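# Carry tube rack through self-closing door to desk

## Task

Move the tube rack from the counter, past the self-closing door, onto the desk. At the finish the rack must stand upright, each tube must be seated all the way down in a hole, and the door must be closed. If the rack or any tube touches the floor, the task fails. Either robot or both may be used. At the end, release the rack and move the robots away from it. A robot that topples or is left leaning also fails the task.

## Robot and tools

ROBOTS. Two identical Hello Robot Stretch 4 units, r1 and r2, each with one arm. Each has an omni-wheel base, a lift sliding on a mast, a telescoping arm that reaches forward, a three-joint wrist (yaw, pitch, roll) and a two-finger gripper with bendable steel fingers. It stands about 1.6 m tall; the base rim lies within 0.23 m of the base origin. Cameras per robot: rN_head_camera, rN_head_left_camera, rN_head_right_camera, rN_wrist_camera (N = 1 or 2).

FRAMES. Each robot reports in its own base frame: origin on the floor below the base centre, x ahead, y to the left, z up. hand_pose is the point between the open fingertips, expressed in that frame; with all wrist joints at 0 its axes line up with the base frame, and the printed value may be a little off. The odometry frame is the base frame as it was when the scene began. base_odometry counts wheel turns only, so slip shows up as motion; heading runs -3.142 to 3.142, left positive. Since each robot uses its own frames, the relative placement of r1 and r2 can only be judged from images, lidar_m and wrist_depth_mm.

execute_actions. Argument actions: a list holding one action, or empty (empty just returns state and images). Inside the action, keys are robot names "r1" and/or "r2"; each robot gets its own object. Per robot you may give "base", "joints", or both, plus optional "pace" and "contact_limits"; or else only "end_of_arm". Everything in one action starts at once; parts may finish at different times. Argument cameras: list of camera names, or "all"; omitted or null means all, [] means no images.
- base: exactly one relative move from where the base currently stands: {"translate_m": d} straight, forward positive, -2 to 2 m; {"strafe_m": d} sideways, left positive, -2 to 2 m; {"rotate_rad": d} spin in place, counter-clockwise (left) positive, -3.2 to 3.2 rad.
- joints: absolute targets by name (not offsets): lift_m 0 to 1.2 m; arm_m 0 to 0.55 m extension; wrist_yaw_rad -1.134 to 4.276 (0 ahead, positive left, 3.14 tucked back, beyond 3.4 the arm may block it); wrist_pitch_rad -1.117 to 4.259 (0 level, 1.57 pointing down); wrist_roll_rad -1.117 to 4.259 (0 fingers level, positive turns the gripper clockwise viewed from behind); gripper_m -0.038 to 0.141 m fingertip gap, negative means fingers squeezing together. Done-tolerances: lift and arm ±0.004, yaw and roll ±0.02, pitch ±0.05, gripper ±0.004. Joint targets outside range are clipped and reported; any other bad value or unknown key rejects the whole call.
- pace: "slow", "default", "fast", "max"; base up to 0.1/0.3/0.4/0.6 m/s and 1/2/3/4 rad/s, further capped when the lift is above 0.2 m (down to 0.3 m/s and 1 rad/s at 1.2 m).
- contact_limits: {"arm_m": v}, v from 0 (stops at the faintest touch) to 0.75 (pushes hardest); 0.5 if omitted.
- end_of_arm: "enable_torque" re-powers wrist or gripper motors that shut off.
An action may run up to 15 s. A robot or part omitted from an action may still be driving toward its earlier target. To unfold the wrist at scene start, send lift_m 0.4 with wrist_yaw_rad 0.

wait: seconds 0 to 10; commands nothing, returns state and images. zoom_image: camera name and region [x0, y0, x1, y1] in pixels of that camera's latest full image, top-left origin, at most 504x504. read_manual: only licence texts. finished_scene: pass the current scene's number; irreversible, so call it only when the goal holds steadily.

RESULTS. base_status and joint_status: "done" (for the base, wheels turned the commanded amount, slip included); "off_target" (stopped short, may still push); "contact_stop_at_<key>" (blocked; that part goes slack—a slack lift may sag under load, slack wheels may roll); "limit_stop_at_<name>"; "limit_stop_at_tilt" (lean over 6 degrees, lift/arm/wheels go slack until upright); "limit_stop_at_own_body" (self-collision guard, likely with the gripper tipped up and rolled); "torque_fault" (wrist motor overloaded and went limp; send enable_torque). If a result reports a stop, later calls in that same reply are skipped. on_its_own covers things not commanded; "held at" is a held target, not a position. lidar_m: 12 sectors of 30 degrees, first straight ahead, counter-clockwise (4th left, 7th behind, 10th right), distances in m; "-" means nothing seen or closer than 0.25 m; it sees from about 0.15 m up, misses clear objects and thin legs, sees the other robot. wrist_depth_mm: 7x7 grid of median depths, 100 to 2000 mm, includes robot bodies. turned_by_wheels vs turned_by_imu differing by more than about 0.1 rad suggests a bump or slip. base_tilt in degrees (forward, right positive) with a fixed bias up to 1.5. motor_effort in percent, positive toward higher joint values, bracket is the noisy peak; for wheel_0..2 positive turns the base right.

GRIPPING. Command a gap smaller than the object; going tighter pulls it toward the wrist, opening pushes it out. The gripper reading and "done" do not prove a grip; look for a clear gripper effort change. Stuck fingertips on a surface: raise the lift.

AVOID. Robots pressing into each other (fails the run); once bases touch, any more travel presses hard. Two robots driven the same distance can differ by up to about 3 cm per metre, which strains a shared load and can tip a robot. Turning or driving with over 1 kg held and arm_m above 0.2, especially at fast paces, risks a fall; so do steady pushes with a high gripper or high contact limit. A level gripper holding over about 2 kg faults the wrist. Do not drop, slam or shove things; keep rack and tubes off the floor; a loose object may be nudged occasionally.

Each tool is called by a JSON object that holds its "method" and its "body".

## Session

{"method": "execute_actions", "body": {"actions": []}}

Scene clock: 0.00 s.
r1.base_odometry: x=+0.000 y=+0.000 heading=+0.000 (m, m, rad; r1's odometry frame)
r1.turned_by_wheels: +0.000 (rad since the last result)
r1.turned_by_imu: +0.000 (rad since the last result)
r1.base_tilt: forward=-0.2 right=+0.6 (deg)
r1.lidar_m: 1.32 1.43 1.85 1.54 1.54 1.40 1.22 1.22 1.45 2.42 2.43 2.86
r1.base_status: not commanded
r1.joint_positions: lift_m=+0.155 arm_m=+0.000 wrist_yaw_rad=+3.055 wrist_pitch_rad=+0.001 wrist_roll_rad=-0.013 gripper_m=+0.057
r1.joint_status: not commanded
r1.motor_effort: lift_m=+21 arm_m=+0 wrist_yaw_rad=+4 wrist_pitch_rad=-10 wrist_roll_rad=+0 gripper_m=-5 wheel_0=+0 wheel_1=+0 wheel_2=+0 (%)
r1.hand_pose: x=-0.1085 y=+0.1121 z=+0.3326 quat_wxyz=(+0.043, -0.001, -0.007, +0.999) (m; r1's base frame)
r1.wrist_depth_mm: - 142 1336 1397 1499 1576 1537 / - 140 1281 1366 1537 1661 1537 / 110 144 246 1430 1537 1618 1537 / 143 163 1308 1397 1464 1661 1661 / 1205 1255 1308 1464 1464 1618 1499 / 1160 1160 200 1118 200 1060 1025 / 809 788 842 - 809 732 768
r2.base_odometry: x=+0.000 y=+0.000 heading=+0.000 (m, m, rad; r2's odometry frame)
r2.turned_by_wheels: +0.000 (rad since the last result)
r2.turned_by_imu: +0.000 (rad since the last result)
r2.base_tilt: forward=-0.2 right=+0.3 (deg)
r2.lidar_m: 2.18 1.14 1.16 1.42 1.67 1.69 2.20 1.32 2.82 2.56 2.28 2.33
r2.base_status: not commanded
r2.joint_positions: lift_m=+0.227 arm_m=-0.002 wrist_yaw_rad=+3.047 wrist_pitch_rad=+0.010 wrist_roll_rad=+0.006 gripper_m=+0.057
r2.joint_status: not commanded
r2.motor_effort: lift_m=+17 arm_m=-1 wrist_yaw_rad=-1 wrist_pitch_rad=-7 wrist_roll_rad=-1 gripper_m=-2 wheel_0=+0 wheel_1=+0 wheel_2=+1 (%)
r2.hand_pose: x=-0.1095 y=+0.1143 z=+0.4027 quat_wxyz=(+0.047, -0.005, +0.003, +0.999) (m; r2's base frame)
r2.wrist_depth_mm: 136 139 - - - 1618 1430 / 110 139 - - - 1661 1430 / 115 140 - - - 1618 1430 / 137 170 - - - 1618 1430 / - - - - - 1618 1430 / 1281 1499 195 1464 198 1430 1366 / 1025 946 991 110 991 917 976
pictures: r1_head_camera, r1_head_left_camera, r1_head_right_camera, r1_wrist_camera, r2_head_camera, r2_head_left_camera, r2_head_right_camera, r2_wrist_camera
Images, in order (width x height): r1_head_camera 420x560, r1_head_left_camera 420x672, r1_head_right_camera 420x672, r1_wrist_camera 616x392, r2_head_camera 420x560, r2_head_left_camera 420x672, r2_head_right_camera 420x672, r2_wrist_camera 616x392.

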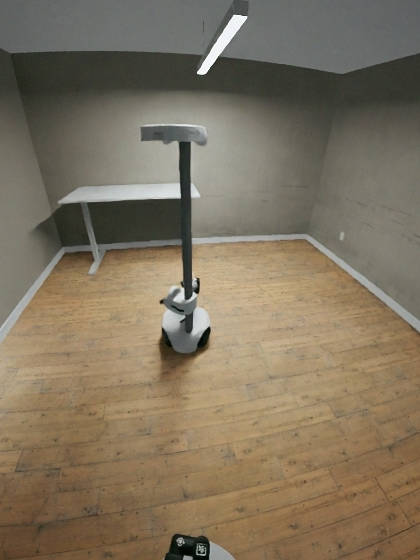

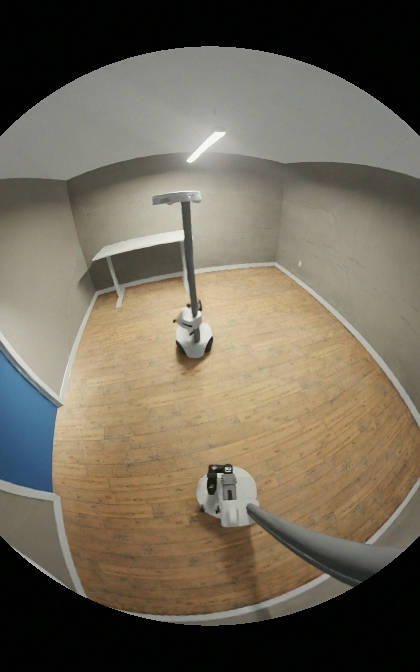

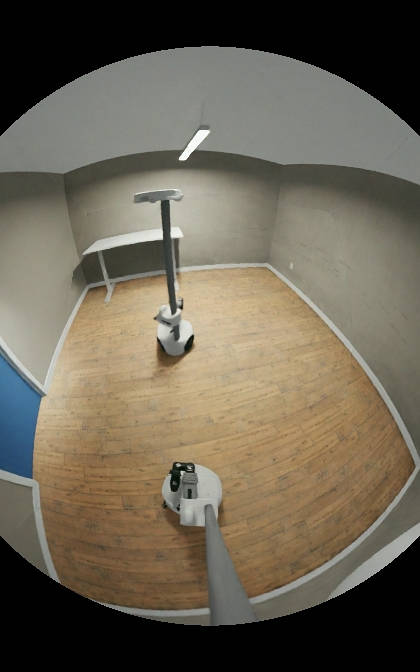

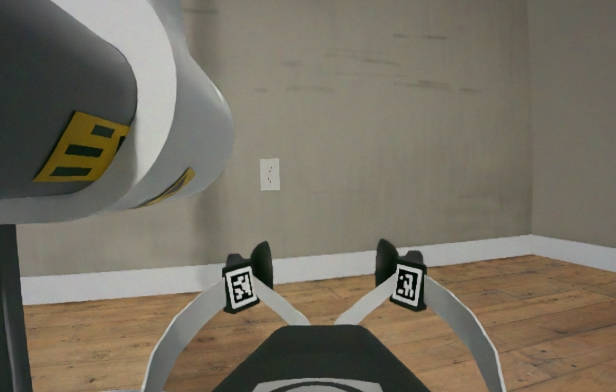

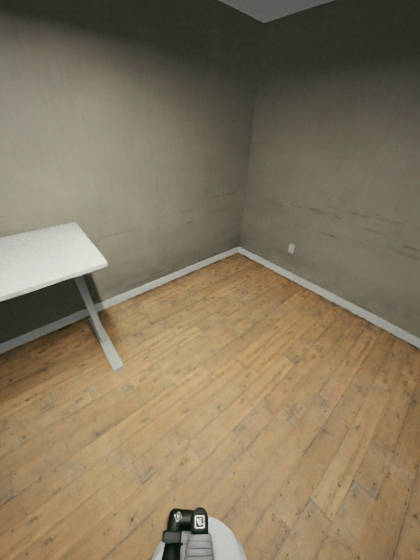

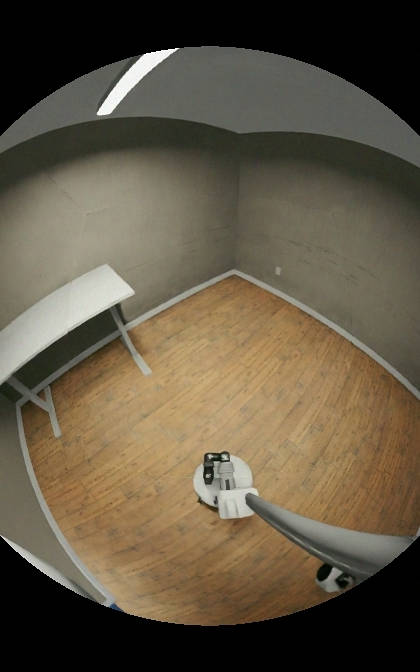

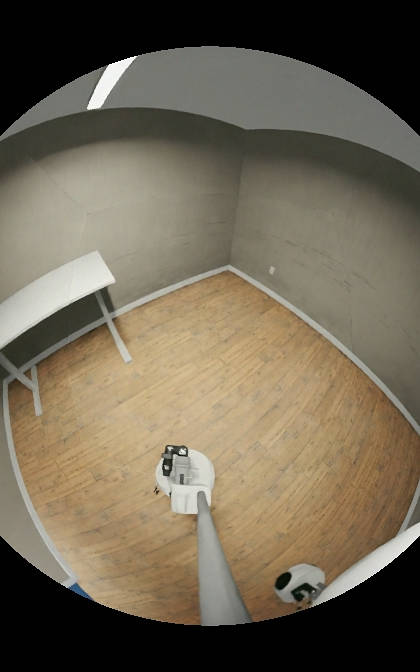

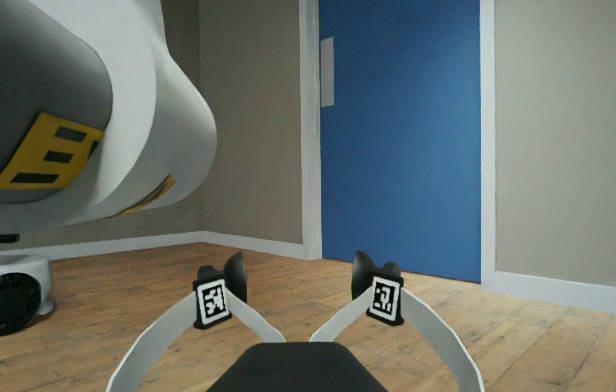

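{"method": "execute_actions", "body": {"actions": [{"r1":{"base":{"rotate_rad":1.83}},"r2":{"base":{"rotate_rad":2.36}}}], "cameras": ["r1_head_camera","r1_head_left_camera","r2_head_camera","r2_head_left_camera"]}}

Scene clock: 5.30 s.
r1.base_odometry: x=+0.000 y=+0.000 heading=+1.829 (m, m, rad; r1's odometry frame)
r1.turned_by_wheels: +1.829 (rad since the last result)
r1.turned_by_imu: +1.810 (rad since the last result)
r1.base_tilt: forward=-0.1 right=+0.7 (deg)
r1.lidar_m: 1.54 1.61 1.25 1.20 1.27 1.79 2.42 2.57 3.55 1.33 2.16 1.68
r1.base_status: done
r1.joint_positions: lift_m=+0.155 arm_m=+0.000 wrist_yaw_rad=+3.055 wrist_pitch_rad=+0.001 wrist_roll_rad=-0.013 gripper_m=+0.057
r1.joint_status: not commanded
r1.motor_effort: lift_m=+22(22) arm_m=+0(0) wrist_yaw_rad=+3(3) wrist_pitch_rad=-8(8) wrist_roll_rad=-1(1) gripper_m=-2(4) wheel_0=-2(7) wheel_1=-3(6) wheel_2=-3(10) (%)
r1.hand_pose: x=-0.1085 y=+0.1121 z=+0.3326 quat_wxyz=(+0.043, -0.001, -0.007, +0.999) (m; r1's base frame)
r1.wrist_depth_mm: - 143 - - - - 1499 / - 140 - - - - 1537 / 110 144 247 - - - 1576 / 143 163 - - - - 1618 / - - - - 1708 1863 1499 / 1160 1138 200 1118 200 1060 1060 / 798 778 842 - 809 750 768
r2.base_odometry: x=+0.000 y=+0.000 heading=+2.359 (m, m, rad; r2's odometry frame)
r2.turned_by_wheels: +2.359 (rad since the last result)
r2.turned_by_imu: +2.418 (rad since the last result)
r2.base_tilt: forward=-0.1 right=+0.3 (deg)
r2.lidar_m: 1.66 1.89 1.40 1.32 2.99 2.35 2.30 2.53 1.16 1.15 1.27 1.71
r2.base_status: done
r2.joint_positions: lift_m=+0.227 arm_m=-0.002 wrist_yaw_rad=+3.047 wrist_pitch_rad=+0.010 wrist_roll_rad=+0.006 gripper_m=+0.057
r2.joint_status: not commanded
r2.motor_effort: lift_m=+17(17) arm_m=-1(1) wrist_yaw_rad=-2(2) wrist_pitch_rad=-7(8) wrist_roll_rad=-1(1) gripper_m=-5(3) wheel_0=-2(7) wheel_1=-3(8) wheel_2=-1(9) (%)
r2.hand_pose: x=-0.1095 y=+0.1143 z=+0.4027 quat_wxyz=(+0.047, -0.005, +0.003, +0.999) (m; r2's base frame)
r2.wrist_depth_mm: 136 139 - - - - - / 109 139 - - - - - / 115 140 - - - - - / 137 171 - - - - - / - - - - - - - / 1537 1499 194 1464 197 1430 1397 / 1025 946 1008 110 991 931 976
pictures: r1_head_camera, r1_head_left_camera, r2_head_camera, r2_head_left_camera
Images, in order (width x height): r1_head_camera 420x560, r1_head_left_camera 420x672, r2_head_camera 420x560, r2_head_left_camera 420x672.

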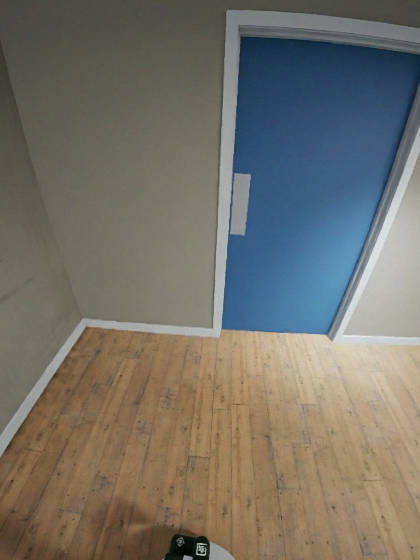

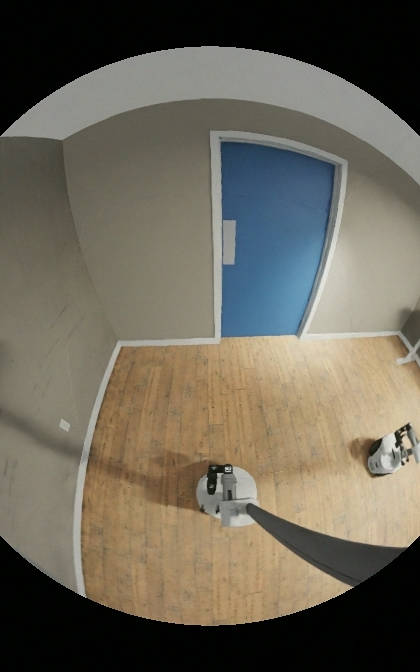

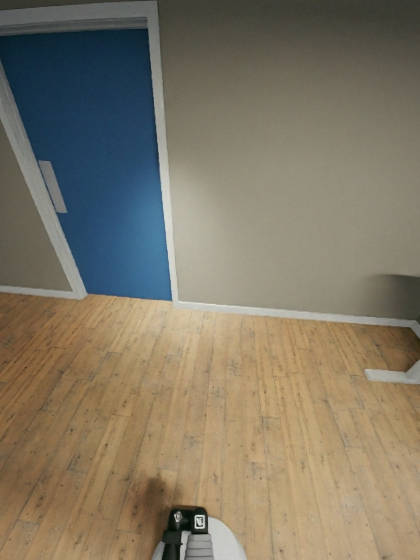

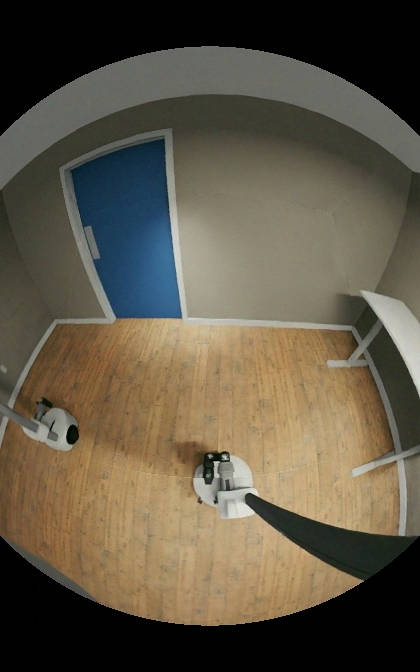

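{"method": "execute_actions", "body": {"actions": [{"r1":{"base":{"translate_m":-0.45},"joints":{"lift_m":0.3}},"r2":{"base":{"rotate_rad":-0.09}}}], "cameras": []}}

{"method": "execute_actions", "body": {"actions": [{"r2":{"base":{"translate_m":1.1},"joints":{"wrist_yaw_rad":3.14,"lift_m":0.25},"pace":"fast"}}], "cameras": []}}

{"method": "execute_actions", "body": {"actions": [{"r2":{"base":{"strafe_m":1.1},"pace":"fast"}}], "cameras": []}}

{"method": "execute_actions", "body": {"actions": [{"r2":{"base":{"rotate_rad":1.53}}}], "cameras": ["r2_head_left_camera","r2_head_right_camera"]}}

Scene clock: 11.77 s.
r1.base_odometry: x=+0.115 y=-0.435 heading=+1.829 (m, m, rad; r1's odometry frame)
r1.turned_by_wheels: +0.000 (rad since the last result)
r1.turned_by_imu: -0.001 (rad since the last result)
r1.base_tilt: forward=-0.2 right=+0.6 (deg)
r1.lidar_m: 1.98 1.71 1.29 1.20 1.29 1.80 1.98 2.11 2.92 1.35 1.39 2.13
r1.base_status: done
r1.joint_positions: lift_m=+0.300 arm_m=+0.000 wrist_yaw_rad=+3.055 wrist_pitch_rad=+0.001 wrist_roll_rad=-0.013 gripper_m=+0.057
r1.joint_status: all done
r1.motor_effort: lift_m=+26(28) arm_m=+0(0) wrist_yaw_rad=+4(3) wrist_pitch_rad=-9(7) wrist_roll_rad=+0(1) gripper_m=-1(3) wheel_0=+0(4) wheel_1=-1(5) wheel_2=+0(13) (%)
r1.hand_pose: x=-0.1085 y=+0.1121 z=+0.4774 quat_wxyz=(+0.043, -0.001, -0.007, +0.999) (m; r1's base frame)
r1.wrist_depth_mm: - 142 - - - - 1499 / - 140 - - - - 1576 / 110 144 246 - - - 1576 / 144 163 - - - - 1576 / - - - - - - 1618 / 1576 1576 200 1576 200 1430 1397 / 1118 1078 1160 - 1118 1025 1025
r2.base_odometry: x=+0.000 y=+0.000 heading=+2.270 (m, m, rad; r2's odometry frame)
r2.turned_by_wheels: -0.090 (rad since the last result)
r2.turned_by_imu: -0.090 (rad since the last result)
r2.base_tilt: forward=-0.3 right=+0.3 (deg)
r2.lidar_m: 1.67 1.74 2.42 1.35 1.38 2.39 2.30 2.42 2.05 1.15 1.21 1.69
r2.base_status: done
r2.joint_positions: lift_m=+0.227 arm_m=-0.002 wrist_yaw_rad=+3.047 wrist_pitch_rad=+0.010 wrist_roll_rad=+0.006 gripper_m=+0.057
r2.joint_status: not commanded
r2.motor_effort: lift_m=+17(17) arm_m=-1(1) wrist_yaw_rad=-2(0) wrist_pitch_rad=-7(8) wrist_roll_rad=+0(0) gripper_m=-5(5) wheel_0=+1(5) wheel_1=+2(5) wheel_2=+0(4) (%)
r2.hand_pose: x=-0.1095 y=+0.1143 z=+0.4027 quat_wxyz=(+0.047, -0.005, +0.003, +0.999) (m; r2's base frame)
r2.wrist_depth_mm: 136 139 - - - - - / 109 139 - - - - - / 115 140 - - - - - / 137 170 - - - - - / - - - - - - - / 1464 1499 194 1464 197 1397 1430 / 1025 946 1008 110 991 931 960
pictures: none
No camera images: the call's "cameras" was empty. Leave "cameras" out to get every camera's image.

Scene clock: 15.80 s.
r1.base_odometry: x=+0.115 y=-0.435 heading=+1.829 (m, m, rad; r1's odometry frame)
r1.turned_by_wheels: +0.000 (rad since the last result)
r1.turned_by_imu: -0.002 (rad since the last result)
r1.base_tilt: forward=-0.2 right=+0.6 (deg)
r1.lidar_m: 1.97 1.73 1.25 1.21 1.28 1.77 1.97 2.10 2.88 2.71 1.86 1.88
r1.base_status: not commanded
r1.joint_positions: lift_m=+0.300 arm_m=+0.000 wrist_yaw_rad=+3.055 wrist_pitch_rad=+0.001 wrist_roll_rad=-0.013 gripper_m=+0.057
r1.joint_status: not commanded
r1.motor_effort: lift_m=+26(26) arm_m=+0(0) wrist_yaw_rad=+2(5) wrist_pitch_rad=-9(9) wrist_roll_rad=+0(1) gripper_m=+0(4) wheel_0=+0(0) wheel_1=-1(1) wheel_2=+0(0) (%)
r1.hand_pose: x=-0.1085 y=+0.1121 z=+0.4774 quat_wxyz=(+0.043, -0.001, -0.007, +0.999) (m; r1's base frame)
r1.wrist_depth_mm: - 142 - - - - 1576 / - 140 - - - - 1576 / 110 144 246 - - - 1618 / 143 163 - - - - 1661 / - - - - - - 1618 / 1576 1618 200 1537 200 1430 1397 / 1098 1042 1160 - 1118 1025 1042
r2.base_odometry: x=-0.708 y=+0.842 heading=+2.270 (m, m, rad; r2's odometry frame)
r2.turned_by_wheels: +0.000 (rad since the last result)
r2.turned_by_imu: -0.002 (rad since the last result)
r2.base_tilt: forward=-0.3 right=+0.5 (deg)
r2.lidar_m: 0.56 0.59 0.95 2.41 1.86 1.91 3.47 1.64 1.25 1.19 0.82 0.59
r2.base_status: done
r2.joint_positions: lift_m=+0.250 arm_m=-0.002 wrist_yaw_rad=+3.140 wrist_pitch_rad=+0.010 wrist_roll_rad=+0.006 gripper_m=+0.057
r2.joint_status: all done
r2.motor_effort: lift_m=+22(23) arm_m=-1(1) wrist_yaw_rad=-1(2) wrist_pitch_rad=-7(8) wrist_roll_rad=+0(1) gripper_m=-5(2) wheel_0=+0(8) wheel_1=+1(8) wheel_2=+3(13) (%)
r2.hand_pose: x=-0.1189 y=+0.0880 z=+0.4250 quat_wxyz=(+0.001, -0.005, +0.003, +1.000) (m; r2's base frame)
r2.wrist_depth_mm: - 136 - - - - - / - 122 162 - - - - / - 127 171 - - - - / 138 138 - - - - - / - - - - - - - / 1430 1537 194 1499 198 1464 1499 / 991 1008 1042 110 1025 960 1042
pictures: none
No camera images: the call's "cameras" was empty. Leave "cameras" out to get every camera's image.

Scene clock: 19.70 s.
r1.base_odometry: x=+0.115 y=-0.435 heading=+1.829 (m, m, rad; r1's odometry frame)
r1.turned_by_wheels: +0.000 (rad since the last result)
r1.turned_by_imu: -0.002 (rad since the last result)
r1.base_tilt: forward=-0.2 right=+0.6 (deg)
r1.lidar_m: 1.26 1.74 1.25 1.22 1.28 1.79 1.98 2.10 2.89 2.69 2.78 1.23
r1.base_status: not commanded
r1.joint_positions: lift_m=+0.300 arm_m=+0.000 wrist_yaw_rad=+3.055 wrist_pitch_rad=+0.001 wrist_roll_rad=-0.013 gripper_m=+0.057
r1.joint_status: not commanded
r1.motor_effort: lift_m=+26(26) arm_m=+0(0) wrist_yaw_rad=+5(3) wrist_pitch_rad=-9(10) wrist_roll_rad=+0(0) gripper_m=-5(3) wheel_0=+0(0) wheel_1=-1(1) wheel_2=+1(0) (%)
r1.hand_pose: x=-0.1085 y=+0.1121 z=+0.4774 quat_wxyz=(+0.043, -0.001, -0.007, +0.999) (m; r1's base frame)
r1.wrist_depth_mm: - 142 - - - - 1576 / - 140 - - - - 1618 / 111 144 246 - - - 1576 / 143 163 - - - - 1661 / - - - - - - 1618 / 1537 1537 200 1537 200 1464 1430 / 1118 1060 1138 - 1138 1008 1060
r2.base_odometry: x=-1.550 y=+0.134 heading=+2.270 (m, m, rad; r2's odometry frame)
r2.turned_by_wheels: +0.000 (rad since the last result)
r2.turned_by_imu: +0.002 (rad since the last result)
r2.base_tilt: forward=-0.1 right=+0.3 (deg)
r2.lidar_m: 0.65 0.70 0.87 1.66 1.71 1.24 1.26 3.57 2.39 2.25 0.85 0.70
r2.base_status: done
r2.joint_positions: lift_m=+0.250 arm_m=-0.002 wrist_yaw_rad=+3.140 wrist_pitch_rad=+0.010 wrist_roll_rad=+0.006 gripper_m=+0.057
r2.joint_status: not commanded
r2.motor_effort: lift_m=+22(22) arm_m=-1(1) wrist_yaw_rad=-2(2) wrist_pitch_rad=-8(7) wrist_roll_rad=-1(1) gripper_m=-2(5) wheel_0=-1(14) wheel_1=+0(13) wheel_2=+0(1) (%)
r2.hand_pose: x=-0.1189 y=+0.0880 z=+0.4250 quat_wxyz=(+0.001, -0.005, +0.003, +1.000) (m; r2's base frame)
r2.wrist_depth_mm: - 135 - - - - - / - 122 162 - - - - / - 127 171 - - - - / 137 138 - - - - - / - - - - 1499 - - / 1430 1618 194 1499 197 1366 1464 / 1008 991 1060 110 1025 976 1008
pictures: none
No camera images: the call's "cameras" was empty. Leave "cameras" out to get every camera's image.

Scene clock: 21.73 s.
r1.base_odometry: x=+0.115 y=-0.435 heading=+1.829 (m, m, rad; r1's odometry frame)
r1.turned_by_wheels: +0.000 (rad since the last result)
r1.turned_by_imu: -0.001 (rad since the last result)
r1.base_tilt: forward=-0.1 right=+0.7 (deg)
r1.lidar_m: 1.28 1.73 1.24 1.22 1.28 1.77 1.97 2.10 2.89 2.71 2.79 1.24
r1.base_status: not commanded
r1.joint_positions: lift_m=+0.300 arm_m=+0.000 wrist_yaw_rad=+3.055 wrist_pitch_rad=+0.001 wrist_roll_rad=-0.013 gripper_m=+0.057
r1.joint_status: not commanded
r1.motor_effort: lift_m=+26(26) arm_m=+0(0) wrist_yaw_rad=+5(2) wrist_pitch_rad=-8(7) wrist_roll_rad=-1(1) gripper_m=-5(4) wheel_0=+0(0) wheel_1=-1(1) wheel_2=+0(1) (%)
r1.hand_pose: x=-0.1085 y=+0.1121 z=+0.4774 quat_wxyz=(+0.043, -0.001, -0.007, +0.999) (m; r1's base frame)
r1.wrist_depth_mm: - 142 - - - - 1576 / - 140 - - - - 1576 / 110 144 246 - - - 1618 / 144 163 - - - - 1576 / - - - - - - 1576 / 1537 1537 201 1537 200 1430 1430 / 1118 1078 1160 - 1098 1025 1042
r2.base_odometry: x=-1.550 y=+0.134 heading=-2.484 (m, m, rad; r2's odometry frame)
r2.turned_by_wheels: +1.529 (rad since the last result)
r2.turned_by_imu: +1.567 (rad since the last result)
r2.base_tilt: forward=-0.2 right=+0.2 (deg)
r2.lidar_m: 1.65 1.70 1.24 1.25 3.52 2.48 2.58 0.86 0.71 0.65 0.70 0.82
r2.base_status: done
r2.joint_positions: lift_m=+0.250 arm_m=-0.002 wrist_yaw_rad=+3.140 wrist_pitch_rad=+0.010 wrist_roll_rad=+0.006 gripper_m=+0.057
r2.joint_status: not commanded
r2.motor_effort: lift_m=+22(22) arm_m=-1(1) wrist_yaw_rad=+0(0) wrist_pitch_rad=-8(8) wrist_roll_rad=-1(1) gripper_m=-4(5) wheel_0=-2(6) wheel_1=-4(9) wheel_2=-2(8) (%)
r2.hand_pose: x=-0.1189 y=+0.0880 z=+0.4250 quat_wxyz=(+0.001, -0.005, +0.003, +1.000) (m; r2's base frame)
r2.wrist_depth_mm: - 135 - - - - - / - 122 162 - - - - / - 127 172 - - - - / 137 138 - - - - - / 991 1576 - - - - - / 1042 1430 194 1499 198 1499 1464 / 960 976 1060 110 1042 976 1008
pictures: r2_head_left_camera, r2_head_right_camera
Images, in order (width x height): r2_head_left_camera 420x672, r2_head_right_camera 420x672.

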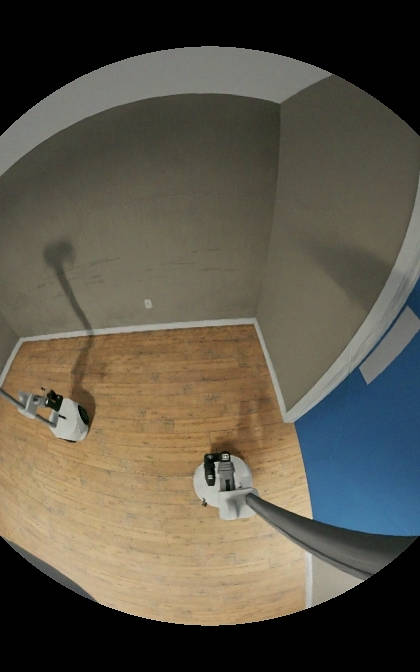

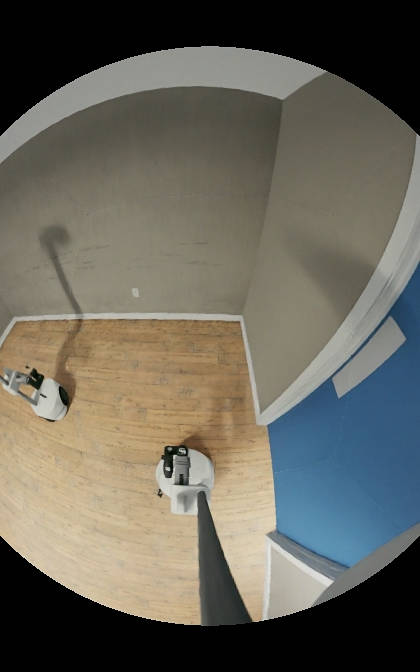

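{"method": "execute_actions", "body": {"actions": [{"r2":{"base":{"translate_m":0.13}}}], "cameras": []}}

{"method": "execute_actions", "body": {"actions": [{"r2":{"base":{"strafe_m":-0.36}}}], "cameras": ["r2_head_left_camera"]}}

{"method": "execute_actions", "body": {"actions": [{"r2":{"base":{"strafe_m":-0.5},"pace":"slow"}}], "cameras": ["r2_head_left_camera"]}}

Scene clock: 26.17 s.
r1.base_odometry: x=+0.115 y=-0.435 heading=+1.829 (m, m, rad; r1's odometry frame)
r1.turned_by_wheels: +0.000 (rad since the last result)
r1.turned_by_imu: -0.002 (rad since the last result)
r1.base_tilt: forward=-0.1 right=+0.6 (deg)
r1.lidar_m: 1.22 1.72 1.26 1.22 1.28 1.79 1.99 2.10 2.90 2.68 2.82 1.24
r1.base_status: not commanded
r1.joint_positions: lift_m=+0.300 arm_m=+0.000 wrist_yaw_rad=+3.055 wrist_pitch_rad=+0.001 wrist_roll_rad=-0.013 gripper_m=+0.057
r1.joint_status: not commanded
r1.motor_effort: lift_m=+26(26) arm_m=+0(0) wrist_yaw_rad=+3(3) wrist_pitch_rad=-10(8) wrist_roll_rad=-2(2) gripper_m=-5(3) wheel_0=+0(0) wheel_1=-1(1) wheel_2=+0(0) (%)
r1.hand_pose: x=-0.1085 y=+0.1121 z=+0.4774 quat_wxyz=(+0.043, -0.001, -0.007, +0.999) (m; r1's base frame)
r1.wrist_depth_mm: - 142 - - - - 1576 / - 140 - - - - 1576 / 110 144 247 - - - 1618 / 143 163 - - - - 1618 / - - - - - - 1618 / 1576 1576 200 1499 200 1430 1430 / 1098 1060 1138 - 1118 1008 1042
r2.base_odometry: x=-1.653 y=+0.055 heading=-2.483 (m, m, rad; r2's odometry frame)
r2.turned_by_wheels: +0.000 (rad since the last result)
r2.turned_by_imu: +0.002 (rad since the last result)
r2.base_tilt: forward=-0.3 right=+0.3 (deg)
r2.lidar_m: 1.53 1.59 1.25 1.21 3.51 2.61 2.55 0.94 0.71 0.64 0.64 0.83
r2.base_status: done
r2.joint_positions: lift_m=+0.250 arm_m=-0.002 wrist_yaw_rad=+3.140 wrist_pitch_rad=+0.010 wrist_roll_rad=+0.006 gripper_m=+0.057
r2.joint_status: not commanded
r2.motor_effort: lift_m=+22(22) arm_m=-1(1) wrist_yaw_rad=-2(1) wrist_pitch_rad=-8(7) wrist_roll_rad=+0(1) gripper_m=-5(3) wheel_0=+3(8) wheel_1=+3(6) wheel_2=-1(12) (%)
r2.hand_pose: x=-0.1189 y=+0.0880 z=+0.4250 quat_wxyz=(+0.001, -0.005, +0.003, +1.000) (m; r2's base frame)
r2.wrist_depth_mm: - 135 - - - - - / - 123 161 - - - - / - 127 170 - - - - / 137 137 - - - - - / 1008 1576 - - - - - / 1042 1397 194 1499 198 1499 1430 / 976 991 1060 110 1060 991 1025
pictures: none
No camera images: the call's "cameras" was empty. Leave "cameras" out to get every camera's image.

Scene clock: 28.70 s.
r1.base_odometry: x=+0.115 y=-0.435 heading=+1.829 (m, m, rad; r1's odometry frame)
r1.turned_by_wheels: +0.000 (rad since the last result)
r1.turned_by_imu: -0.001 (rad since the last result)
r1.base_tilt: forward=-0.2 right=+0.6 (deg)
r1.lidar_m: 1.57 1.70 1.27 1.22 1.28 1.77 1.97 2.11 2.91 2.70 2.80 1.61
r1.base_status: not commanded
r1.joint_positions: lift_m=+0.300 arm_m=+0.000 wrist_yaw_rad=+3.055 wrist_pitch_rad=+0.001 wrist_roll_rad=-0.013 gripper_m=+0.057
r1.joint_status: not commanded
r1.motor_effort: lift_m=+26(26) arm_m=+0(0) wrist_yaw_rad=+4(3) wrist_pitch_rad=-8(9) wrist_roll_rad=+1(1) gripper_m=-4(2) wheel_0=+0(0) wheel_1=-1(1) wheel_2=+1(0) (%)
r1.hand_pose: x=-0.1085 y=+0.1121 z=+0.4774 quat_wxyz=(+0.043, -0.001, -0.007, +0.999) (m; r1's base frame)
r1.wrist_depth_mm: - 142 - - - - 1537 / - 140 - - - - 1618 / 110 144 247 - - - 1576 / 143 163 - - - - 1618 / - - - - - - 1618 / 1618 1618 199 1537 201 1464 1397 / 1098 1078 1182 - 1118 991 1042
r2.base_odometry: x=-1.873 y=+0.339 heading=-2.484 (m, m, rad; r2's odometry frame)
r2.turned_by_wheels: +0.000 (rad since the last result)
r2.turned_by_imu: +0.000 (rad since the last result)
r2.base_tilt: forward=-0.2 right=+0.2 (deg)
r2.lidar_m: 0.87 1.58 1.76 1.56 3.88 2.65 1.03 0.47 0.31 0.30 0.31 0.35
r2.base_status: done
r2.joint_positions: lift_m=+0.250 arm_m=-0.002 wrist_yaw_rad=+3.140 wrist_pitch_rad=+0.010 wrist_roll_rad=+0.006 gripper_m=+0.057
r2.joint_status: not commanded
r2.motor_effort: lift_m=+22(22) arm_m=-1(1) wrist_yaw_rad=-3(1) wrist_pitch_rad=-8(8) wrist_roll_rad=+0(0) gripper_m=-6(2) wheel_0=+1(8) wheel_1=-3(10) wheel_2=+0(3) (%)
r2.hand_pose: x=-0.1189 y=+0.0880 z=+0.4251 quat_wxyz=(+0.001, -0.005, +0.003, +1.000) (m; r2's base frame)
r2.wrist_depth_mm: - 135 1661 - - - - / - 123 161 - - - - / - 127 171 - - - - / 138 137 1098 - - - - / 591 854 1397 - - - - / 621 842 194 1537 197 1464 1430 / 615 809 1060 110 1025 946 1008
pictures: r2_head_left_camera
Images, in order (width x height): r2_head_left_camera 420x672.

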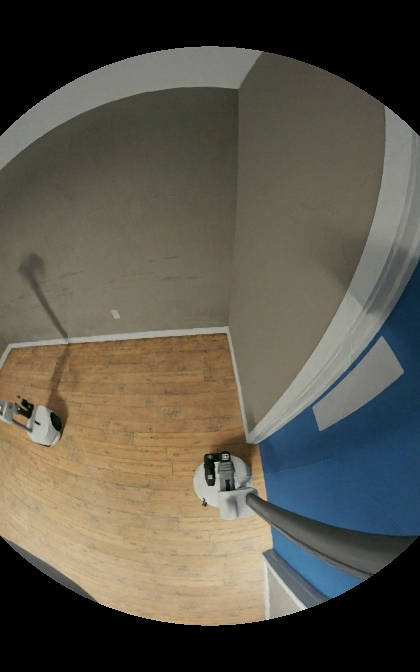

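Scene clock: 34.83 s.
r1.base_odometry: x=+0.115 y=-0.435 heading=+1.829 (m, m, rad; r1's odometry frame)
r1.turned_by_wheels: +0.000 (rad since the last result)
r1.turned_by_imu: -0.002 (rad since the last result)
r1.base_tilt: forward=-0.1 right=+0.6 (deg)
r1.lidar_m: 1.95 1.72 1.26 1.22 1.28 1.78 1.96 2.10 2.89 2.71 2.80 2.24
r1.base_status: not commanded
r1.joint_positions: lift_m=+0.300 arm_m=+0.000 wrist_yaw_rad=+3.055 wrist_pitch_rad=+0.001 wrist_roll_rad=-0.013 gripper_m=+0.057
r1.joint_status: not commanded
r1.motor_effort: lift_m=+26(26) arm_m=+0(0) wrist_yaw_rad=+3(5) wrist_pitch_rad=-7(10) wrist_roll_rad=+1(0) gripper_m=-2(2) wheel_0=+0(0) wheel_1=-1(1) wheel_2=+0(0) (%)
r1.hand_pose: x=-0.1085 y=+0.1121 z=+0.4774 quat_wxyz=(+0.043, -0.001, -0.007, +0.999) (m; r1's base frame)
r1.wrist_depth_mm: - 142 - - - - 1576 / - 140 - - - - 1576 / 110 144 247 - - - 1618 / 144 163 - - - - 1618 / - - - - - - 1618 / 1576 1576 201 1499 201 1430 1430 / 1098 1098 1182 - 1098 1008 1042
r2.base_odometry: x=-2.178 y=+0.734 heading=-2.484 (m, m, rad; r2's odometry frame)
r2.turned_by_wheels: +0.000 (rad since the last result)
r2.turned_by_imu: +0.001 (rad since the last result)
r2.base_tilt: forward=-0.2 right=+0.3 (deg)
r2.lidar_m: 0.60 0.30 2.15 2.05 4.41 0.73 0.29 0.25 - 0.25 0.28 1.62
r2.base_status: done
r2.joint_positions: lift_m=+0.250 arm_m=-0.002 wrist_yaw_rad=+3.140 wrist_pitch_rad=+0.010 wrist_roll_rad=+0.006 gripper_m=+0.057
r2.joint_status: not commanded
r2.motor_effort: lift_m=+22(22) arm_m=-1(1) wrist_yaw_rad=-1(1) wrist_pitch_rad=-7(7) wrist_roll_rad=-1(0) gripper_m=-4(2) wheel_0=+11(19) wheel_1=-16(25) wheel_2=+7(8) (%)
r2.hand_pose: x=-0.1189 y=+0.0880 z=+0.4251 quat_wxyz=(+0.001, -0.005, +0.003, +1.000) (m; r2's base frame)
r2.wrist_depth_mm: - 135 500 707 - - - / - 122 162 715 - - - / - 127 171 715 - - - / 138 138 452 707 - - - / 309 392 480 699 - - - / 317 379 194 668 197 1464 1499 / 319 368 488 110 976 960 1025
pictures: r2_head_left_camera
Images, in order (width x height): r2_head_left_camera 420x672.

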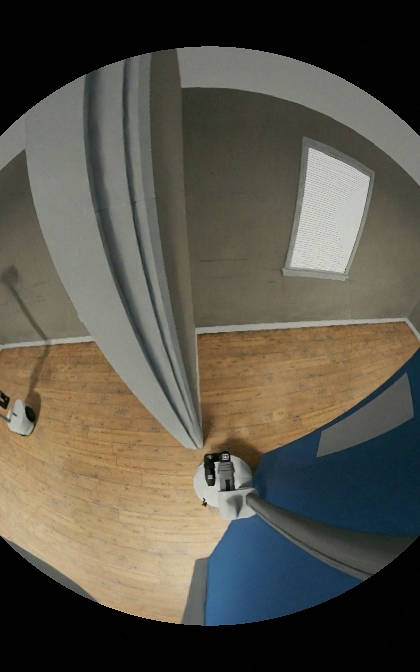

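{"method": "execute_actions", "body": {"actions": [{"r2":{"base":{"translate_m":-0.05},"pace":"slow"}}], "cameras": []}}

{"method": "execute_actions", "body": {"actions": [{"r2":{"base":{"strafe_m":-0.5},"pace":"slow"}}], "cameras": []}}

{"method": "execute_actions", "body": {"actions": [{"r2":{"base":{"translate_m":-0.35},"pace":"slow"}}], "cameras": ["r2_head_left_camera","r2_head_right_camera"]}}

Scene clock: 38.37 s.
r1.base_odometry: x=+0.115 y=-0.435 heading=+1.829 (m, m, rad; r1's odometry frame)
r1.turned_by_wheels: +0.000 (rad since the last result)
r1.turned_by_imu: -0.001 (rad since the last result)
r1.base_tilt: forward=-0.2 right=+0.6 (deg)
r1.lidar_m: 1.97 1.71 1.26 1.21 1.28 1.79 1.97 2.10 2.90 2.71 2.80 2.25
r1.base_status: not commanded
r1.joint_positions: lift_m=+0.300 arm_m=+0.000 wrist_yaw_rad=+3.055 wrist_pitch_rad=+0.001 wrist_roll_rad=-0.013 gripper_m=+0.057
r1.joint_status: not commanded
r1.motor_effort: lift_m=+26(26) arm_m=+0(0) wrist_yaw_rad=+4(3) wrist_pitch_rad=-8(6) wrist_roll_rad=+0(1) gripper_m=-4(4) wheel_0=+0(0) wheel_1=-1(1) wheel_2=+1(0) (%)
r1.hand_pose: x=-0.1085 y=+0.1121 z=+0.4774 quat_wxyz=(+0.043, -0.001, -0.007, +0.999) (m; r1's base frame)
r1.wrist_depth_mm: - 142 - - - - 1576 / - 140 - - - - 1576 / 110 144 246 - - - 1576 / 144 163 - - - - 1576 / - - - - - - 1537 / 1576 1576 200 1537 200 1430 1430 / 1118 1098 1138 - 1098 1008 1008
r2.base_odometry: x=-2.139 y=+0.764 heading=-2.483 (m, m, rad; r2's odometry frame)
r2.turned_by_wheels: +0.001 (rad since the last result)
r2.turned_by_imu: +0.002 (rad since the last result)
r2.base_tilt: forward=-0.2 right=+0.3 (deg)
r2.lidar_m: 0.57 0.34 2.24 2.07 4.41 0.68 0.28 0.25 - 0.25 0.30 1.67
r2.base_status: done
r2.joint_positions: lift_m=+0.250 arm_m=-0.002 wrist_yaw_rad=+3.140 wrist_pitch_rad=+0.010 wrist_roll_rad=+0.006 gripper_m=+0.057
r2.joint_status: not commanded
r2.motor_effort: lift_m=+22(22) arm_m=-1(1) wrist_yaw_rad=+1(3) wrist_pitch_rad=-7(7) wrist_roll_rad=+0(1) gripper_m=+0(5) wheel_0=+5(7) wheel_1=-17(20) wheel_2=+20(28) (%)
r2.hand_pose: x=-0.1189 y=+0.0880 z=+0.4251 quat_wxyz=(+0.001, -0.005, +0.003, +1.000) (m; r2's base frame)
r2.wrist_depth_mm: - 136 484 661 - - - / - 122 162 661 - - - / - 127 171 668 - - - / 138 138 436 668 - - - / 306 382 469 668 - - - / 314 368 194 627 197 1537 1430 / 314 362 466 110 946 960 1025
pictures: none
No camera images: the call's "cameras" was empty. Leave "cameras" out to get every camera's image.

Scene clock: 44.50 s.
r1.base_odometry: x=+0.115 y=-0.435 heading=+1.829 (m, m, rad; r1's odometry frame)
r1.turned_by_wheels: +0.000 (rad since the last result)
r1.turned_by_imu: -0.002 (rad since the last result)
r1.base_tilt: forward=-0.2 right=+0.6 (deg)
r1.lidar_m: 1.98 1.73 1.27 1.21 1.28 1.78 1.97 2.11 2.92 2.72 2.77 2.24
r1.base_status: not commanded
r1.joint_positions: lift_m=+0.300 arm_m=+0.000 wrist_yaw_rad=+3.055 wrist_pitch_rad=+0.001 wrist_roll_rad=-0.013 gripper_m=+0.057
r1.joint_status: not commanded
r1.motor_effort: lift_m=+26(26) arm_m=+0(0) wrist_yaw_rad=+3(4) wrist_pitch_rad=-9(8) wrist_roll_rad=+0(0) gripper_m=-3(5) wheel_0=+0(0) wheel_1=-1(1) wheel_2=+1(0) (%)
r1.hand_pose: x=-0.1085 y=+0.1121 z=+0.4774 quat_wxyz=(+0.043, -0.001, -0.007, +0.999) (m; r1's base frame)
r1.wrist_depth_mm: - 142 - - - - 1537 / - 140 - - - - 1618 / 111 144 246 - - - 1576 / 144 163 - - - - 1576 / - - - - - - 1576 / 1618 1576 200 1499 200 1464 1430 / 1098 1078 1160 - 1138 1008 1008
r2.base_odometry: x=-2.445 y=+1.159 heading=-2.483 (m, m, rad; r2's odometry frame)
r2.turned_by_wheels: +0.000 (rad since the last result)
r2.turned_by_imu: -0.001 (rad since the last result)
r2.base_tilt: forward=-0.2 right=+0.4 (deg)
r2.lidar_m: 1.59 0.91 0.68 2.57 0.96 0.30 0.25 3.89 0.25 3.98 2.35 1.64
r2.base_status: done
r2.joint_positions: lift_m=+0.250 arm_m=-0.002 wrist_yaw_rad=+3.140 wrist_pitch_rad=+0.010 wrist_roll_rad=+0.006 gripper_m=+0.057
r2.joint_status: not commanded
r2.motor_effort: lift_m=+22(22) arm_m=-1(1) wrist_yaw_rad=+0(1) wrist_pitch_rad=-8(8) wrist_roll_rad=+0(0) gripper_m=+0(4) wheel_0=+2(13) wheel_1=-12(24) wheel_2=+4(16) (%)
r2.hand_pose: x=-0.1189 y=+0.0880 z=+0.4251 quat_wxyz=(+0.001, -0.005, +0.003, +1.000) (m; r2's base frame)
r2.wrist_depth_mm: - 135 364 410 480 574 699 / - 122 162 413 480 569 699 / - 127 170 413 484 574 707 / 137 138 345 415 480 580 723 / 287 325 357 415 484 574 723 / 293 320 195 410 198 574 723 / 291 312 359 110 496 580 723
pictures: none
No camera images: the call's "cameras" was empty. Leave "cameras" out to get every camera's image.

Scene clock: 49.27 s.
r1.base_odometry: x=+0.115 y=-0.435 heading=+1.829 (m, m, rad; r1's odometry frame)
r1.turned_by_wheels: +0.000 (rad since the last result)
r1.turned_by_imu: -0.002 (rad since the last result)
r1.base_tilt: forward=-0.1 right=+0.6 (deg)
r1.lidar_m: 1.98 1.72 1.26 1.22 1.26 1.77 1.97 2.09 2.89 2.69 2.78 2.25
r1.base_status: not commanded
r1.joint_positions: lift_m=+0.300 arm_m=+0.000 wrist_yaw_rad=+3.055 wrist_pitch_rad=+0.001 wrist_roll_rad=-0.013 gripper_m=+0.057
r1.joint_status: not commanded
r1.motor_effort: lift_m=+26(26) arm_m=+0(0) wrist_yaw_rad=+5(4) wrist_pitch_rad=-8(10) wrist_roll_rad=-1(1) gripper_m=-1(4) wheel_0=+0(0) wheel_1=-1(1) wheel_2=+1(0) (%)
r1.hand_pose: x=-0.1085 y=+0.1121 z=+0.4774 quat_wxyz=(+0.043, -0.001, -0.007, +0.999) (m; r1's base frame)
r1.wrist_depth_mm: - 142 - - - - 1576 / - 140 - - - - 1576 / 110 144 247 - - - 1576 / 144 163 - - - - 1576 / - - - - - - 1661 / 1576 1576 199 1537 200 1397 1397 / 1118 1078 1182 - 1138 1008 1042
r2.base_odometry: x=-2.168 y=+1.373 heading=-2.483 (m, m, rad; r2's odometry frame)
r2.turned_by_wheels: +0.000 (rad since the last result)
r2.turned_by_imu: +0.005 (rad since the last result)
r2.base_tilt: forward=-0.2 right=+0.2 (deg)
r2.lidar_m: 1.95 0.91 0.93 2.62 0.30 0.25 - 0.25 0.26 4.00 2.84 2.02
r2.base_status: done
r2.joint_positions: lift_m=+0.250 arm_m=-0.002 wrist_yaw_rad=+3.140 wrist_pitch_rad=+0.010 wrist_roll_rad=+0.006 gripper_m=+0.057
r2.joint_status: not commanded
r2.motor_effort: lift_m=+22(22) arm_m=-1(1) wrist_yaw_rad=-2(1) wrist_pitch_rad=-7(7) wrist_roll_rad=-1(0) gripper_m=-7(4) wheel_0=-5(10) wheel_1=-6(12) wheel_2=+12(16) (%)
r2.hand_pose: x=-0.1189 y=+0.0880 z=+0.4251 quat_wxyz=(+0.001, -0.005, +0.003, +1.000) (m; r2's base frame)
r2.wrist_depth_mm: - 135 320 329 340 347 357 / - 122 162 330 342 351 359 / - 127 171 330 342 351 362 / 137 138 322 332 345 353 364 / 306 315 324 336 343 353 366 / 309 319 195 334 197 357 368 / 309 315 325 110 349 359 368
pictures: r2_head_left_camera, r2_head_right_camera
Images, in order (width x height): r2_head_left_camera 420x672, r2_head_right_camera 420x672.

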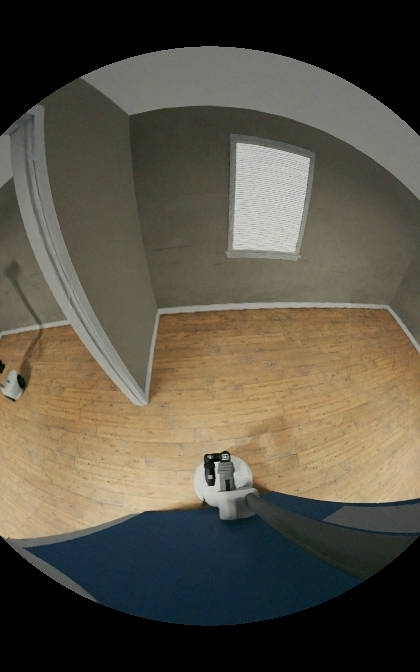

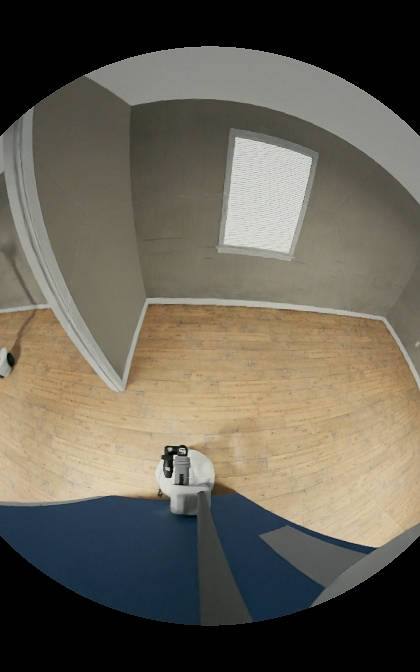

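{"method": "execute_actions", "body": {"actions": [{"r2":{"base":{"strafe_m":-0.12},"pace":"slow"},"r1":{"base":{"strafe_m":-0.43},"joints":{"wrist_yaw_rad":3.14}}}], "cameras": []}}

{"method": "execute_actions", "body": {"actions": [{"r2":{"base":{"translate_m":-0.2},"pace":"slow"},"r1":{"base":{"translate_m":1.2},"pace":"fast"}}], "cameras": ["r2_head_left_camera","r1_head_camera","r1_head_left_camera"]}}

Scene clock: 54.27 s.
r1.base_odometry: x=+0.531 y=-0.325 heading=+1.829 (m, m, rad; r1's odometry frame)
r1.turned_by_wheels: +0.000 (rad since the last result)
r1.turned_by_imu: -0.004 (rad since the last result)
r1.base_tilt: forward=-0.1 right=+0.6 (deg)
r1.lidar_m: 2.03 2.08 1.71 1.64 1.73 2.06 1.98 2.11 2.91 2.25 2.38 2.07
r1.base_status: done
r1.joint_positions: lift_m=+0.300 arm_m=+0.000 wrist_yaw_rad=+3.140 wrist_pitch_rad=+0.001 wrist_roll_rad=-0.013 gripper_m=+0.057
r1.joint_status: all done
r1.motor_effort: lift_m=+26(26) arm_m=+0(0) wrist_yaw_rad=+6(11) wrist_pitch_rad=-8(8) wrist_roll_rad=+0(0) gripper_m=-3(2) wheel_0=-1(9) wheel_1=-3(10) wheel_2=+0(4) (%)
r1.hand_pose: x=-0.1170 y=+0.0880 z=+0.4774 quat_wxyz=(+0.001, -0.001, -0.007, +1.000) (m; r1's base frame)
r1.wrist_depth_mm: - 139 252 - - - - / - 116 144 - - - - / - 122 159 - - - - / 144 143 - - - - - / 235 - - - - - - / 230 1537 200 1499 202 1464 1397 / 228 1078 1160 - 1118 1025 1042
r2.base_odometry: x=-2.242 y=+1.468 heading=-2.483 (m, m, rad; r2's odometry frame)
r2.turned_by_wheels: +0.000 (rad since the last result)
r2.turned_by_imu: +0.002 (rad since the last result)
r2.base_tilt: forward=-0.2 right=+0.2 (deg)
r2.lidar_m: 1.92 1.05 1.00 2.66 0.33 0.25 - 0.25 0.28 3.88 2.83 2.00
r2.base_status: done
r2.joint_positions: lift_m=+0.250 arm_m=-0.002 wrist_yaw_rad=+3.140 wrist_pitch_rad=+0.010 wrist_roll_rad=+0.006 gripper_m=+0.057
r2.joint_status: not commanded
r2.motor_effort: lift_m=+22(22) arm_m=-1(1) wrist_yaw_rad=-1(3) wrist_pitch_rad=-8(7) wrist_roll_rad=-1(0) gripper_m=-4(5) wheel_0=+2(6) wheel_1=-9(16) wheel_2=+7(9) (%)
r2.hand_pose: x=-0.1189 y=+0.0880 z=+0.4251 quat_wxyz=(+0.001, -0.005, +0.003, +1.000) (m; r2's base frame)
r2.wrist_depth_mm: - 135 320 327 336 345 351 / - 122 162 332 336 345 353 / - 127 171 329 336 345 355 / 138 138 322 332 338 349 357 / 309 319 324 332 340 349 357 / 310 317 195 332 197 349 357 / 312 315 327 110 343 353 359
pictures: none
No camera images: the call's "cameras" was empty. Leave "cameras" out to get every camera's image.

Scene clock: 58.57 s.
r1.base_odometry: x=+0.224 y=+0.835 heading=+1.829 (m, m, rad; r1's odometry frame)
r1.turned_by_wheels: +0.000 (rad since the last result)
r1.turned_by_imu: -0.005 (rad since the last result)
r1.base_tilt: forward=-0.2 right=+0.6 (deg)
r1.lidar_m: 1.50 0.88 1.15 1.63 1.69 2.38 3.23 3.35 2.37 2.32 1.13 0.99
r1.base_status: done
r1.joint_positions: lift_m=+0.300 arm_m=+0.000 wrist_yaw_rad=+3.140 wrist_pitch_rad=+0.001 wrist_roll_rad=-0.013 gripper_m=+0.057
r1.joint_status: not commanded
r1.motor_effort: lift_m=+25(25) arm_m=+0(0) wrist_yaw_rad=+6(4) wrist_pitch_rad=-9(7) wrist_roll_rad=-1(0) gripper_m=-3(4) wheel_0=-1(7) wheel_1=-1(8) wheel_2=+2(18) (%)
r1.hand_pose: x=-0.1170 y=+0.0880 z=+0.4774 quat_wxyz=(+0.001, -0.001, -0.007, +1.000) (m; r1's base frame)
r1.wrist_depth_mm: - 138 252 - - - - / - 116 144 - - - - / - 122 159 - - - - / 144 143 - - - - - / 235 - - - - - - / 230 1618 200 1537 200 1430 1397 / 228 1078 1138 - 1098 1008 1042
r2.base_odometry: x=-2.107 y=+1.566 heading=-2.442 (m, m, rad; r2's odometry frame)
r2.turned_by_wheels: +0.041 (rad since the last result)
r2.turned_by_imu: +0.041 (rad since the last result)
r2.base_tilt: forward=-0.2 right=+0.2 (deg)
r2.lidar_m: 2.08 1.11 1.50 0.53 0.25 0.25 - 0.25 0.36 3.88 2.96 2.15
r2.base_status: translate_m contact_stop (by the wheels' count: -0.167 of -0.200)
r2.joint_positions: lift_m=+0.250 arm_m=-0.002 wrist_yaw_rad=+3.140 wrist_pitch_rad=+0.010 wrist_roll_rad=+0.006 gripper_m=+0.057
r2.joint_status: not commanded
r2.on_its_own: the wheels are slack since a contact_stop
r2.motor_effort: lift_m=+21(22) arm_m=-1(1) wrist_yaw_rad=-1(2) wrist_pitch_rad=-7(8) wrist_roll_rad=+0(0) gripper_m=-6(5) wheel_0=+0(30) wheel_1=+0(30) wheel_2=+0(34) (%)
r2.hand_pose: x=-0.1190 y=+0.0879 z=+0.4252 quat_wxyz=(+0.001, -0.005, +0.003, +1.000) (m; r2's base frame)
r2.wrist_depth_mm: - 135 315 309 298 291 282 / - 122 161 309 301 291 283 / - 127 171 312 301 293 285 / 137 138 319 312 303 294 286 / 347 336 324 314 301 294 286 / 347 340 195 317 197 296 287 / 351 338 329 110 306 296 290
pictures: r1_head_camera, r1_head_left_camera, r2_head_left_camera
Images, in order (width x height): r1_head_camera 420x560, r1_head_left_camera 420x672, r2_head_left_camera 420x672.

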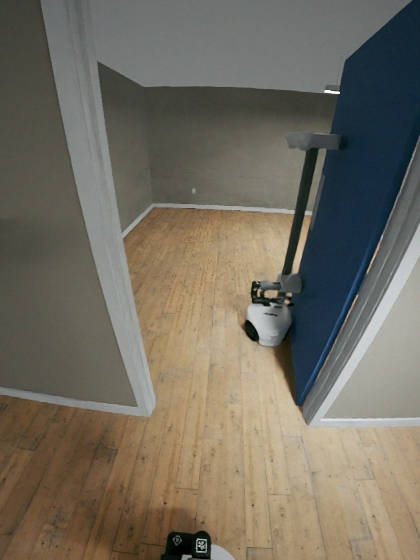

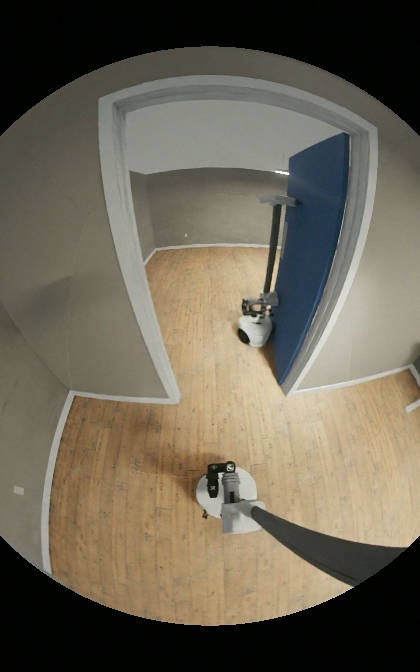

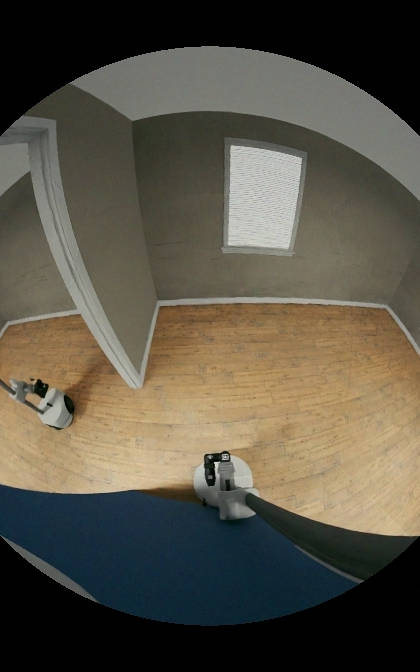

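{"method": "execute_actions", "body": {"actions": [{"r2":{"base":{"translate_m":0.01},"pace":"slow"},"r1":{"base":{"strafe_m":0.08}}}], "cameras": []}}

{"method": "execute_actions", "body": {"actions": [{"r1":{"base":{"translate_m":0.95}}}], "cameras": ["r1_head_camera","r1_head_left_camera","r1_head_right_camera"]}}

Scene clock: 61.57 s.
r1.base_odometry: x=+0.147 y=+0.815 heading=+1.829 (m, m, rad; r1's odometry frame)
r1.turned_by_wheels: +0.000 (rad since the last result)
r1.turned_by_imu: -0.001 (rad since the last result)
r1.base_tilt: forward=-0.2 right=+0.7 (deg)
r1.lidar_m: 1.57 0.85 1.16 1.55 1.60 2.25 3.20 3.36 2.47 2.39 1.13 1.06
r1.base_status: done
r1.joint_positions: lift_m=+0.300 arm_m=+0.000 wrist_yaw_rad=+3.140 wrist_pitch_rad=+0.001 wrist_roll_rad=-0.013 gripper_m=+0.057
r1.joint_status: not commanded
r1.motor_effort: lift_m=+25(25) arm_m=+0(0) wrist_yaw_rad=+3(4) wrist_pitch_rad=-9(7) wrist_roll_rad=+0(1) gripper_m=-5(4) wheel_0=+0(7) wheel_1=+1(8) wheel_2=+1(4) (%)
r1.hand_pose: x=-0.1170 y=+0.0880 z=+0.4774 quat_wxyz=(+0.001, -0.001, -0.007, +1.000) (m; r1's base frame)
r1.wrist_depth_mm: - 139 250 - - - - / - 116 144 - - - - / - 122 159 - - - - / 145 143 - - - - - / 235 - - - - - - / 229 1576 200 1537 200 1464 1397 / 227 1078 1160 - 1098 1008 1042
r2.base_odometry: x=-2.115 y=+1.560 heading=-2.442 (m, m, rad; r2's odometry frame)
r2.turned_by_wheels: +0.000 (rad since the last result)
r2.turned_by_imu: +0.002 (rad since the last result)
r2.base_tilt: forward=-0.1 right=+0.3 (deg)
r2.lidar_m: 2.07 1.10 1.51 0.55 0.26 0.25 - 0.25 0.37 3.88 2.93 2.15
r2.base_status: done
r2.joint_positions: lift_m=+0.250 arm_m=-0.002 wrist_yaw_rad=+3.140 wrist_pitch_rad=+0.010 wrist_roll_rad=+0.006 gripper_m=+0.057
r2.joint_status: not commanded
r2.motor_effort: lift_m=+21(21) arm_m=-1(1) wrist_yaw_rad=-1(3) wrist_pitch_rad=-7(7) wrist_roll_rad=+0(1) gripper_m=-5(5) wheel_0=+0(4) wheel_1=+4(6) wheel_2=+2(5) (%)
r2.hand_pose: x=-0.1190 y=+0.0879 z=+0.4252 quat_wxyz=(+0.001, -0.005, +0.003, +1.000) (m; r2's base frame)
r2.wrist_depth_mm: - 135 317 309 300 293 285 / - 122 162 312 301 293 286 / - 127 170 312 301 296 287 / 138 137 317 314 306 296 287 / 342 336 322 317 304 297 290 / 345 336 195 317 197 297 293 / 343 338 329 110 307 297 293
pictures: none
No camera images: the call's "cameras" was empty. Leave "cameras" out to get every camera's image.

Scene clock: 66.20 s.
r1.base_odometry: x=-0.096 y=+1.733 heading=+1.829 (m, m, rad; r1's odometry frame)
r1.turned_by_wheels: +0.000 (rad since the last result)
r1.turned_by_imu: -0.004 (rad since the last result)
r1.base_tilt: forward=-0.2 right=+0.6 (deg)
r1.lidar_m: 4.58 2.16 1.59 0.26 0.29 2.25 - 4.34 2.51 0.65 0.71 0.67
r1.base_status: done
r1.joint_positions: lift_m=+0.300 arm_m=+0.000 wrist_yaw_rad=+3.140 wrist_pitch_rad=+0.001 wrist_roll_rad=-0.013 gripper_m=+0.057
r1.joint_status: not commanded
r1.motor_effort: lift_m=+25(25) arm_m=+0(0) wrist_yaw_rad=+7(4) wrist_pitch_rad=-9(8) wrist_roll_rad=+1(0) gripper_m=-4(4) wheel_0=+1(6) wheel_1=+1(8) wheel_2=+1(11) (%)
r1.hand_pose: x=-0.1170 y=+0.0880 z=+0.4774 quat_wxyz=(+0.001, -0.001, -0.007, +1.000) (m; r1's base frame)
r1.wrist_depth_mm: - 139 251 - - - - / - 116 145 - - - - / - 122 159 - - - - / 144 143 - - - - - / 235 - - - - - - / 231 1576 200 1537 201 1397 1397 / 227 1098 1160 - 1098 1042 1042
r2.base_odometry: x=-2.115 y=+1.560 heading=-2.442 (m, m, rad; r2's odometry frame)
r2.turned_by_wheels: +0.000 (rad since the last result)
r2.turned_by_imu: +0.002 (rad since the last result)
r2.base_tilt: forward=-0.3 right=+0.3 (deg)
r2.lidar_m: 2.07 0.71 0.68 0.55 0.25 0.25 - 0.25 0.37 3.89 2.93 2.14
r2.base_status: not commanded
r2.joint_positions: lift_m=+0.250 arm_m=-0.002 wrist_yaw_rad=+3.140 wrist_pitch_rad=+0.010 wrist_roll_rad=+0.006 gripper_m=+0.057
r2.joint_status: not commanded
r2.motor_effort: lift_m=+21(20) arm_m=-1(1) wrist_yaw_rad=-1(1) wrist_pitch_rad=-7(7) wrist_roll_rad=-1(0) gripper_m=-5(0) wheel_0=+0(0) wheel_1=+4(4) wheel_2=+2(2) (%)
r2.hand_pose: x=-0.1190 y=+0.0879 z=+0.4252 quat_wxyz=(+0.001, -0.005, +0.003, +1.000) (m; r2's base frame)
r2.wrist_depth_mm: - 135 317 309 300 291 286 / - 122 161 310 301 293 286 / - 127 171 310 304 296 289 / 137 137 320 314 304 297 289 / 343 334 325 315 303 297 290 / 345 336 194 317 197 298 291 / 347 334 329 110 309 297 291
pictures: r1_head_camera, r1_head_left_camera, r1_head_right_camera
Images, in order (width x height): r1_head_camera 420x560, r1_head_left_camera 420x672, r1_head_right_camera 420x672.

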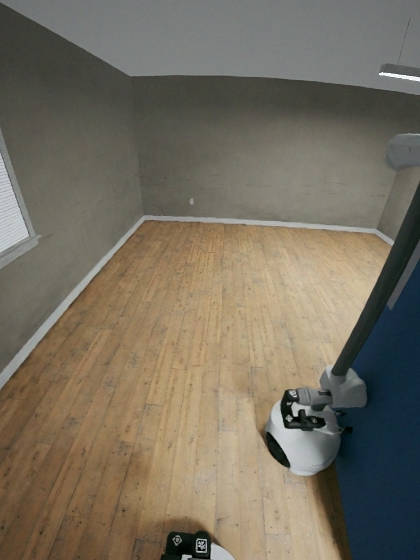

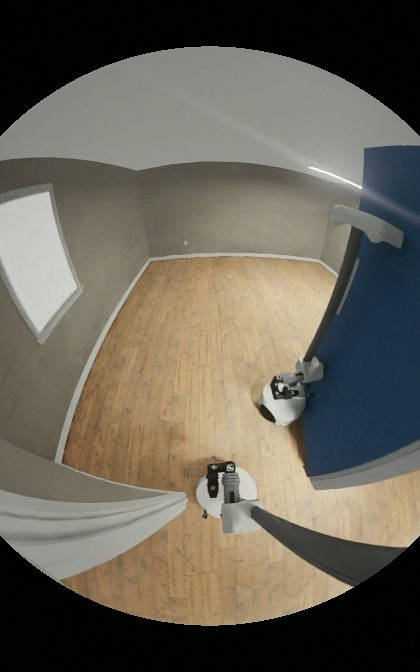

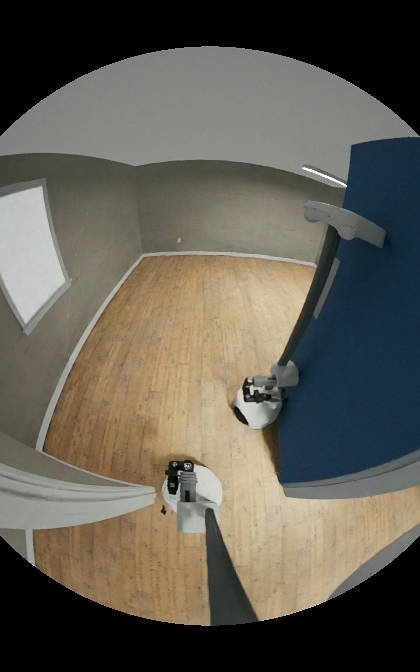

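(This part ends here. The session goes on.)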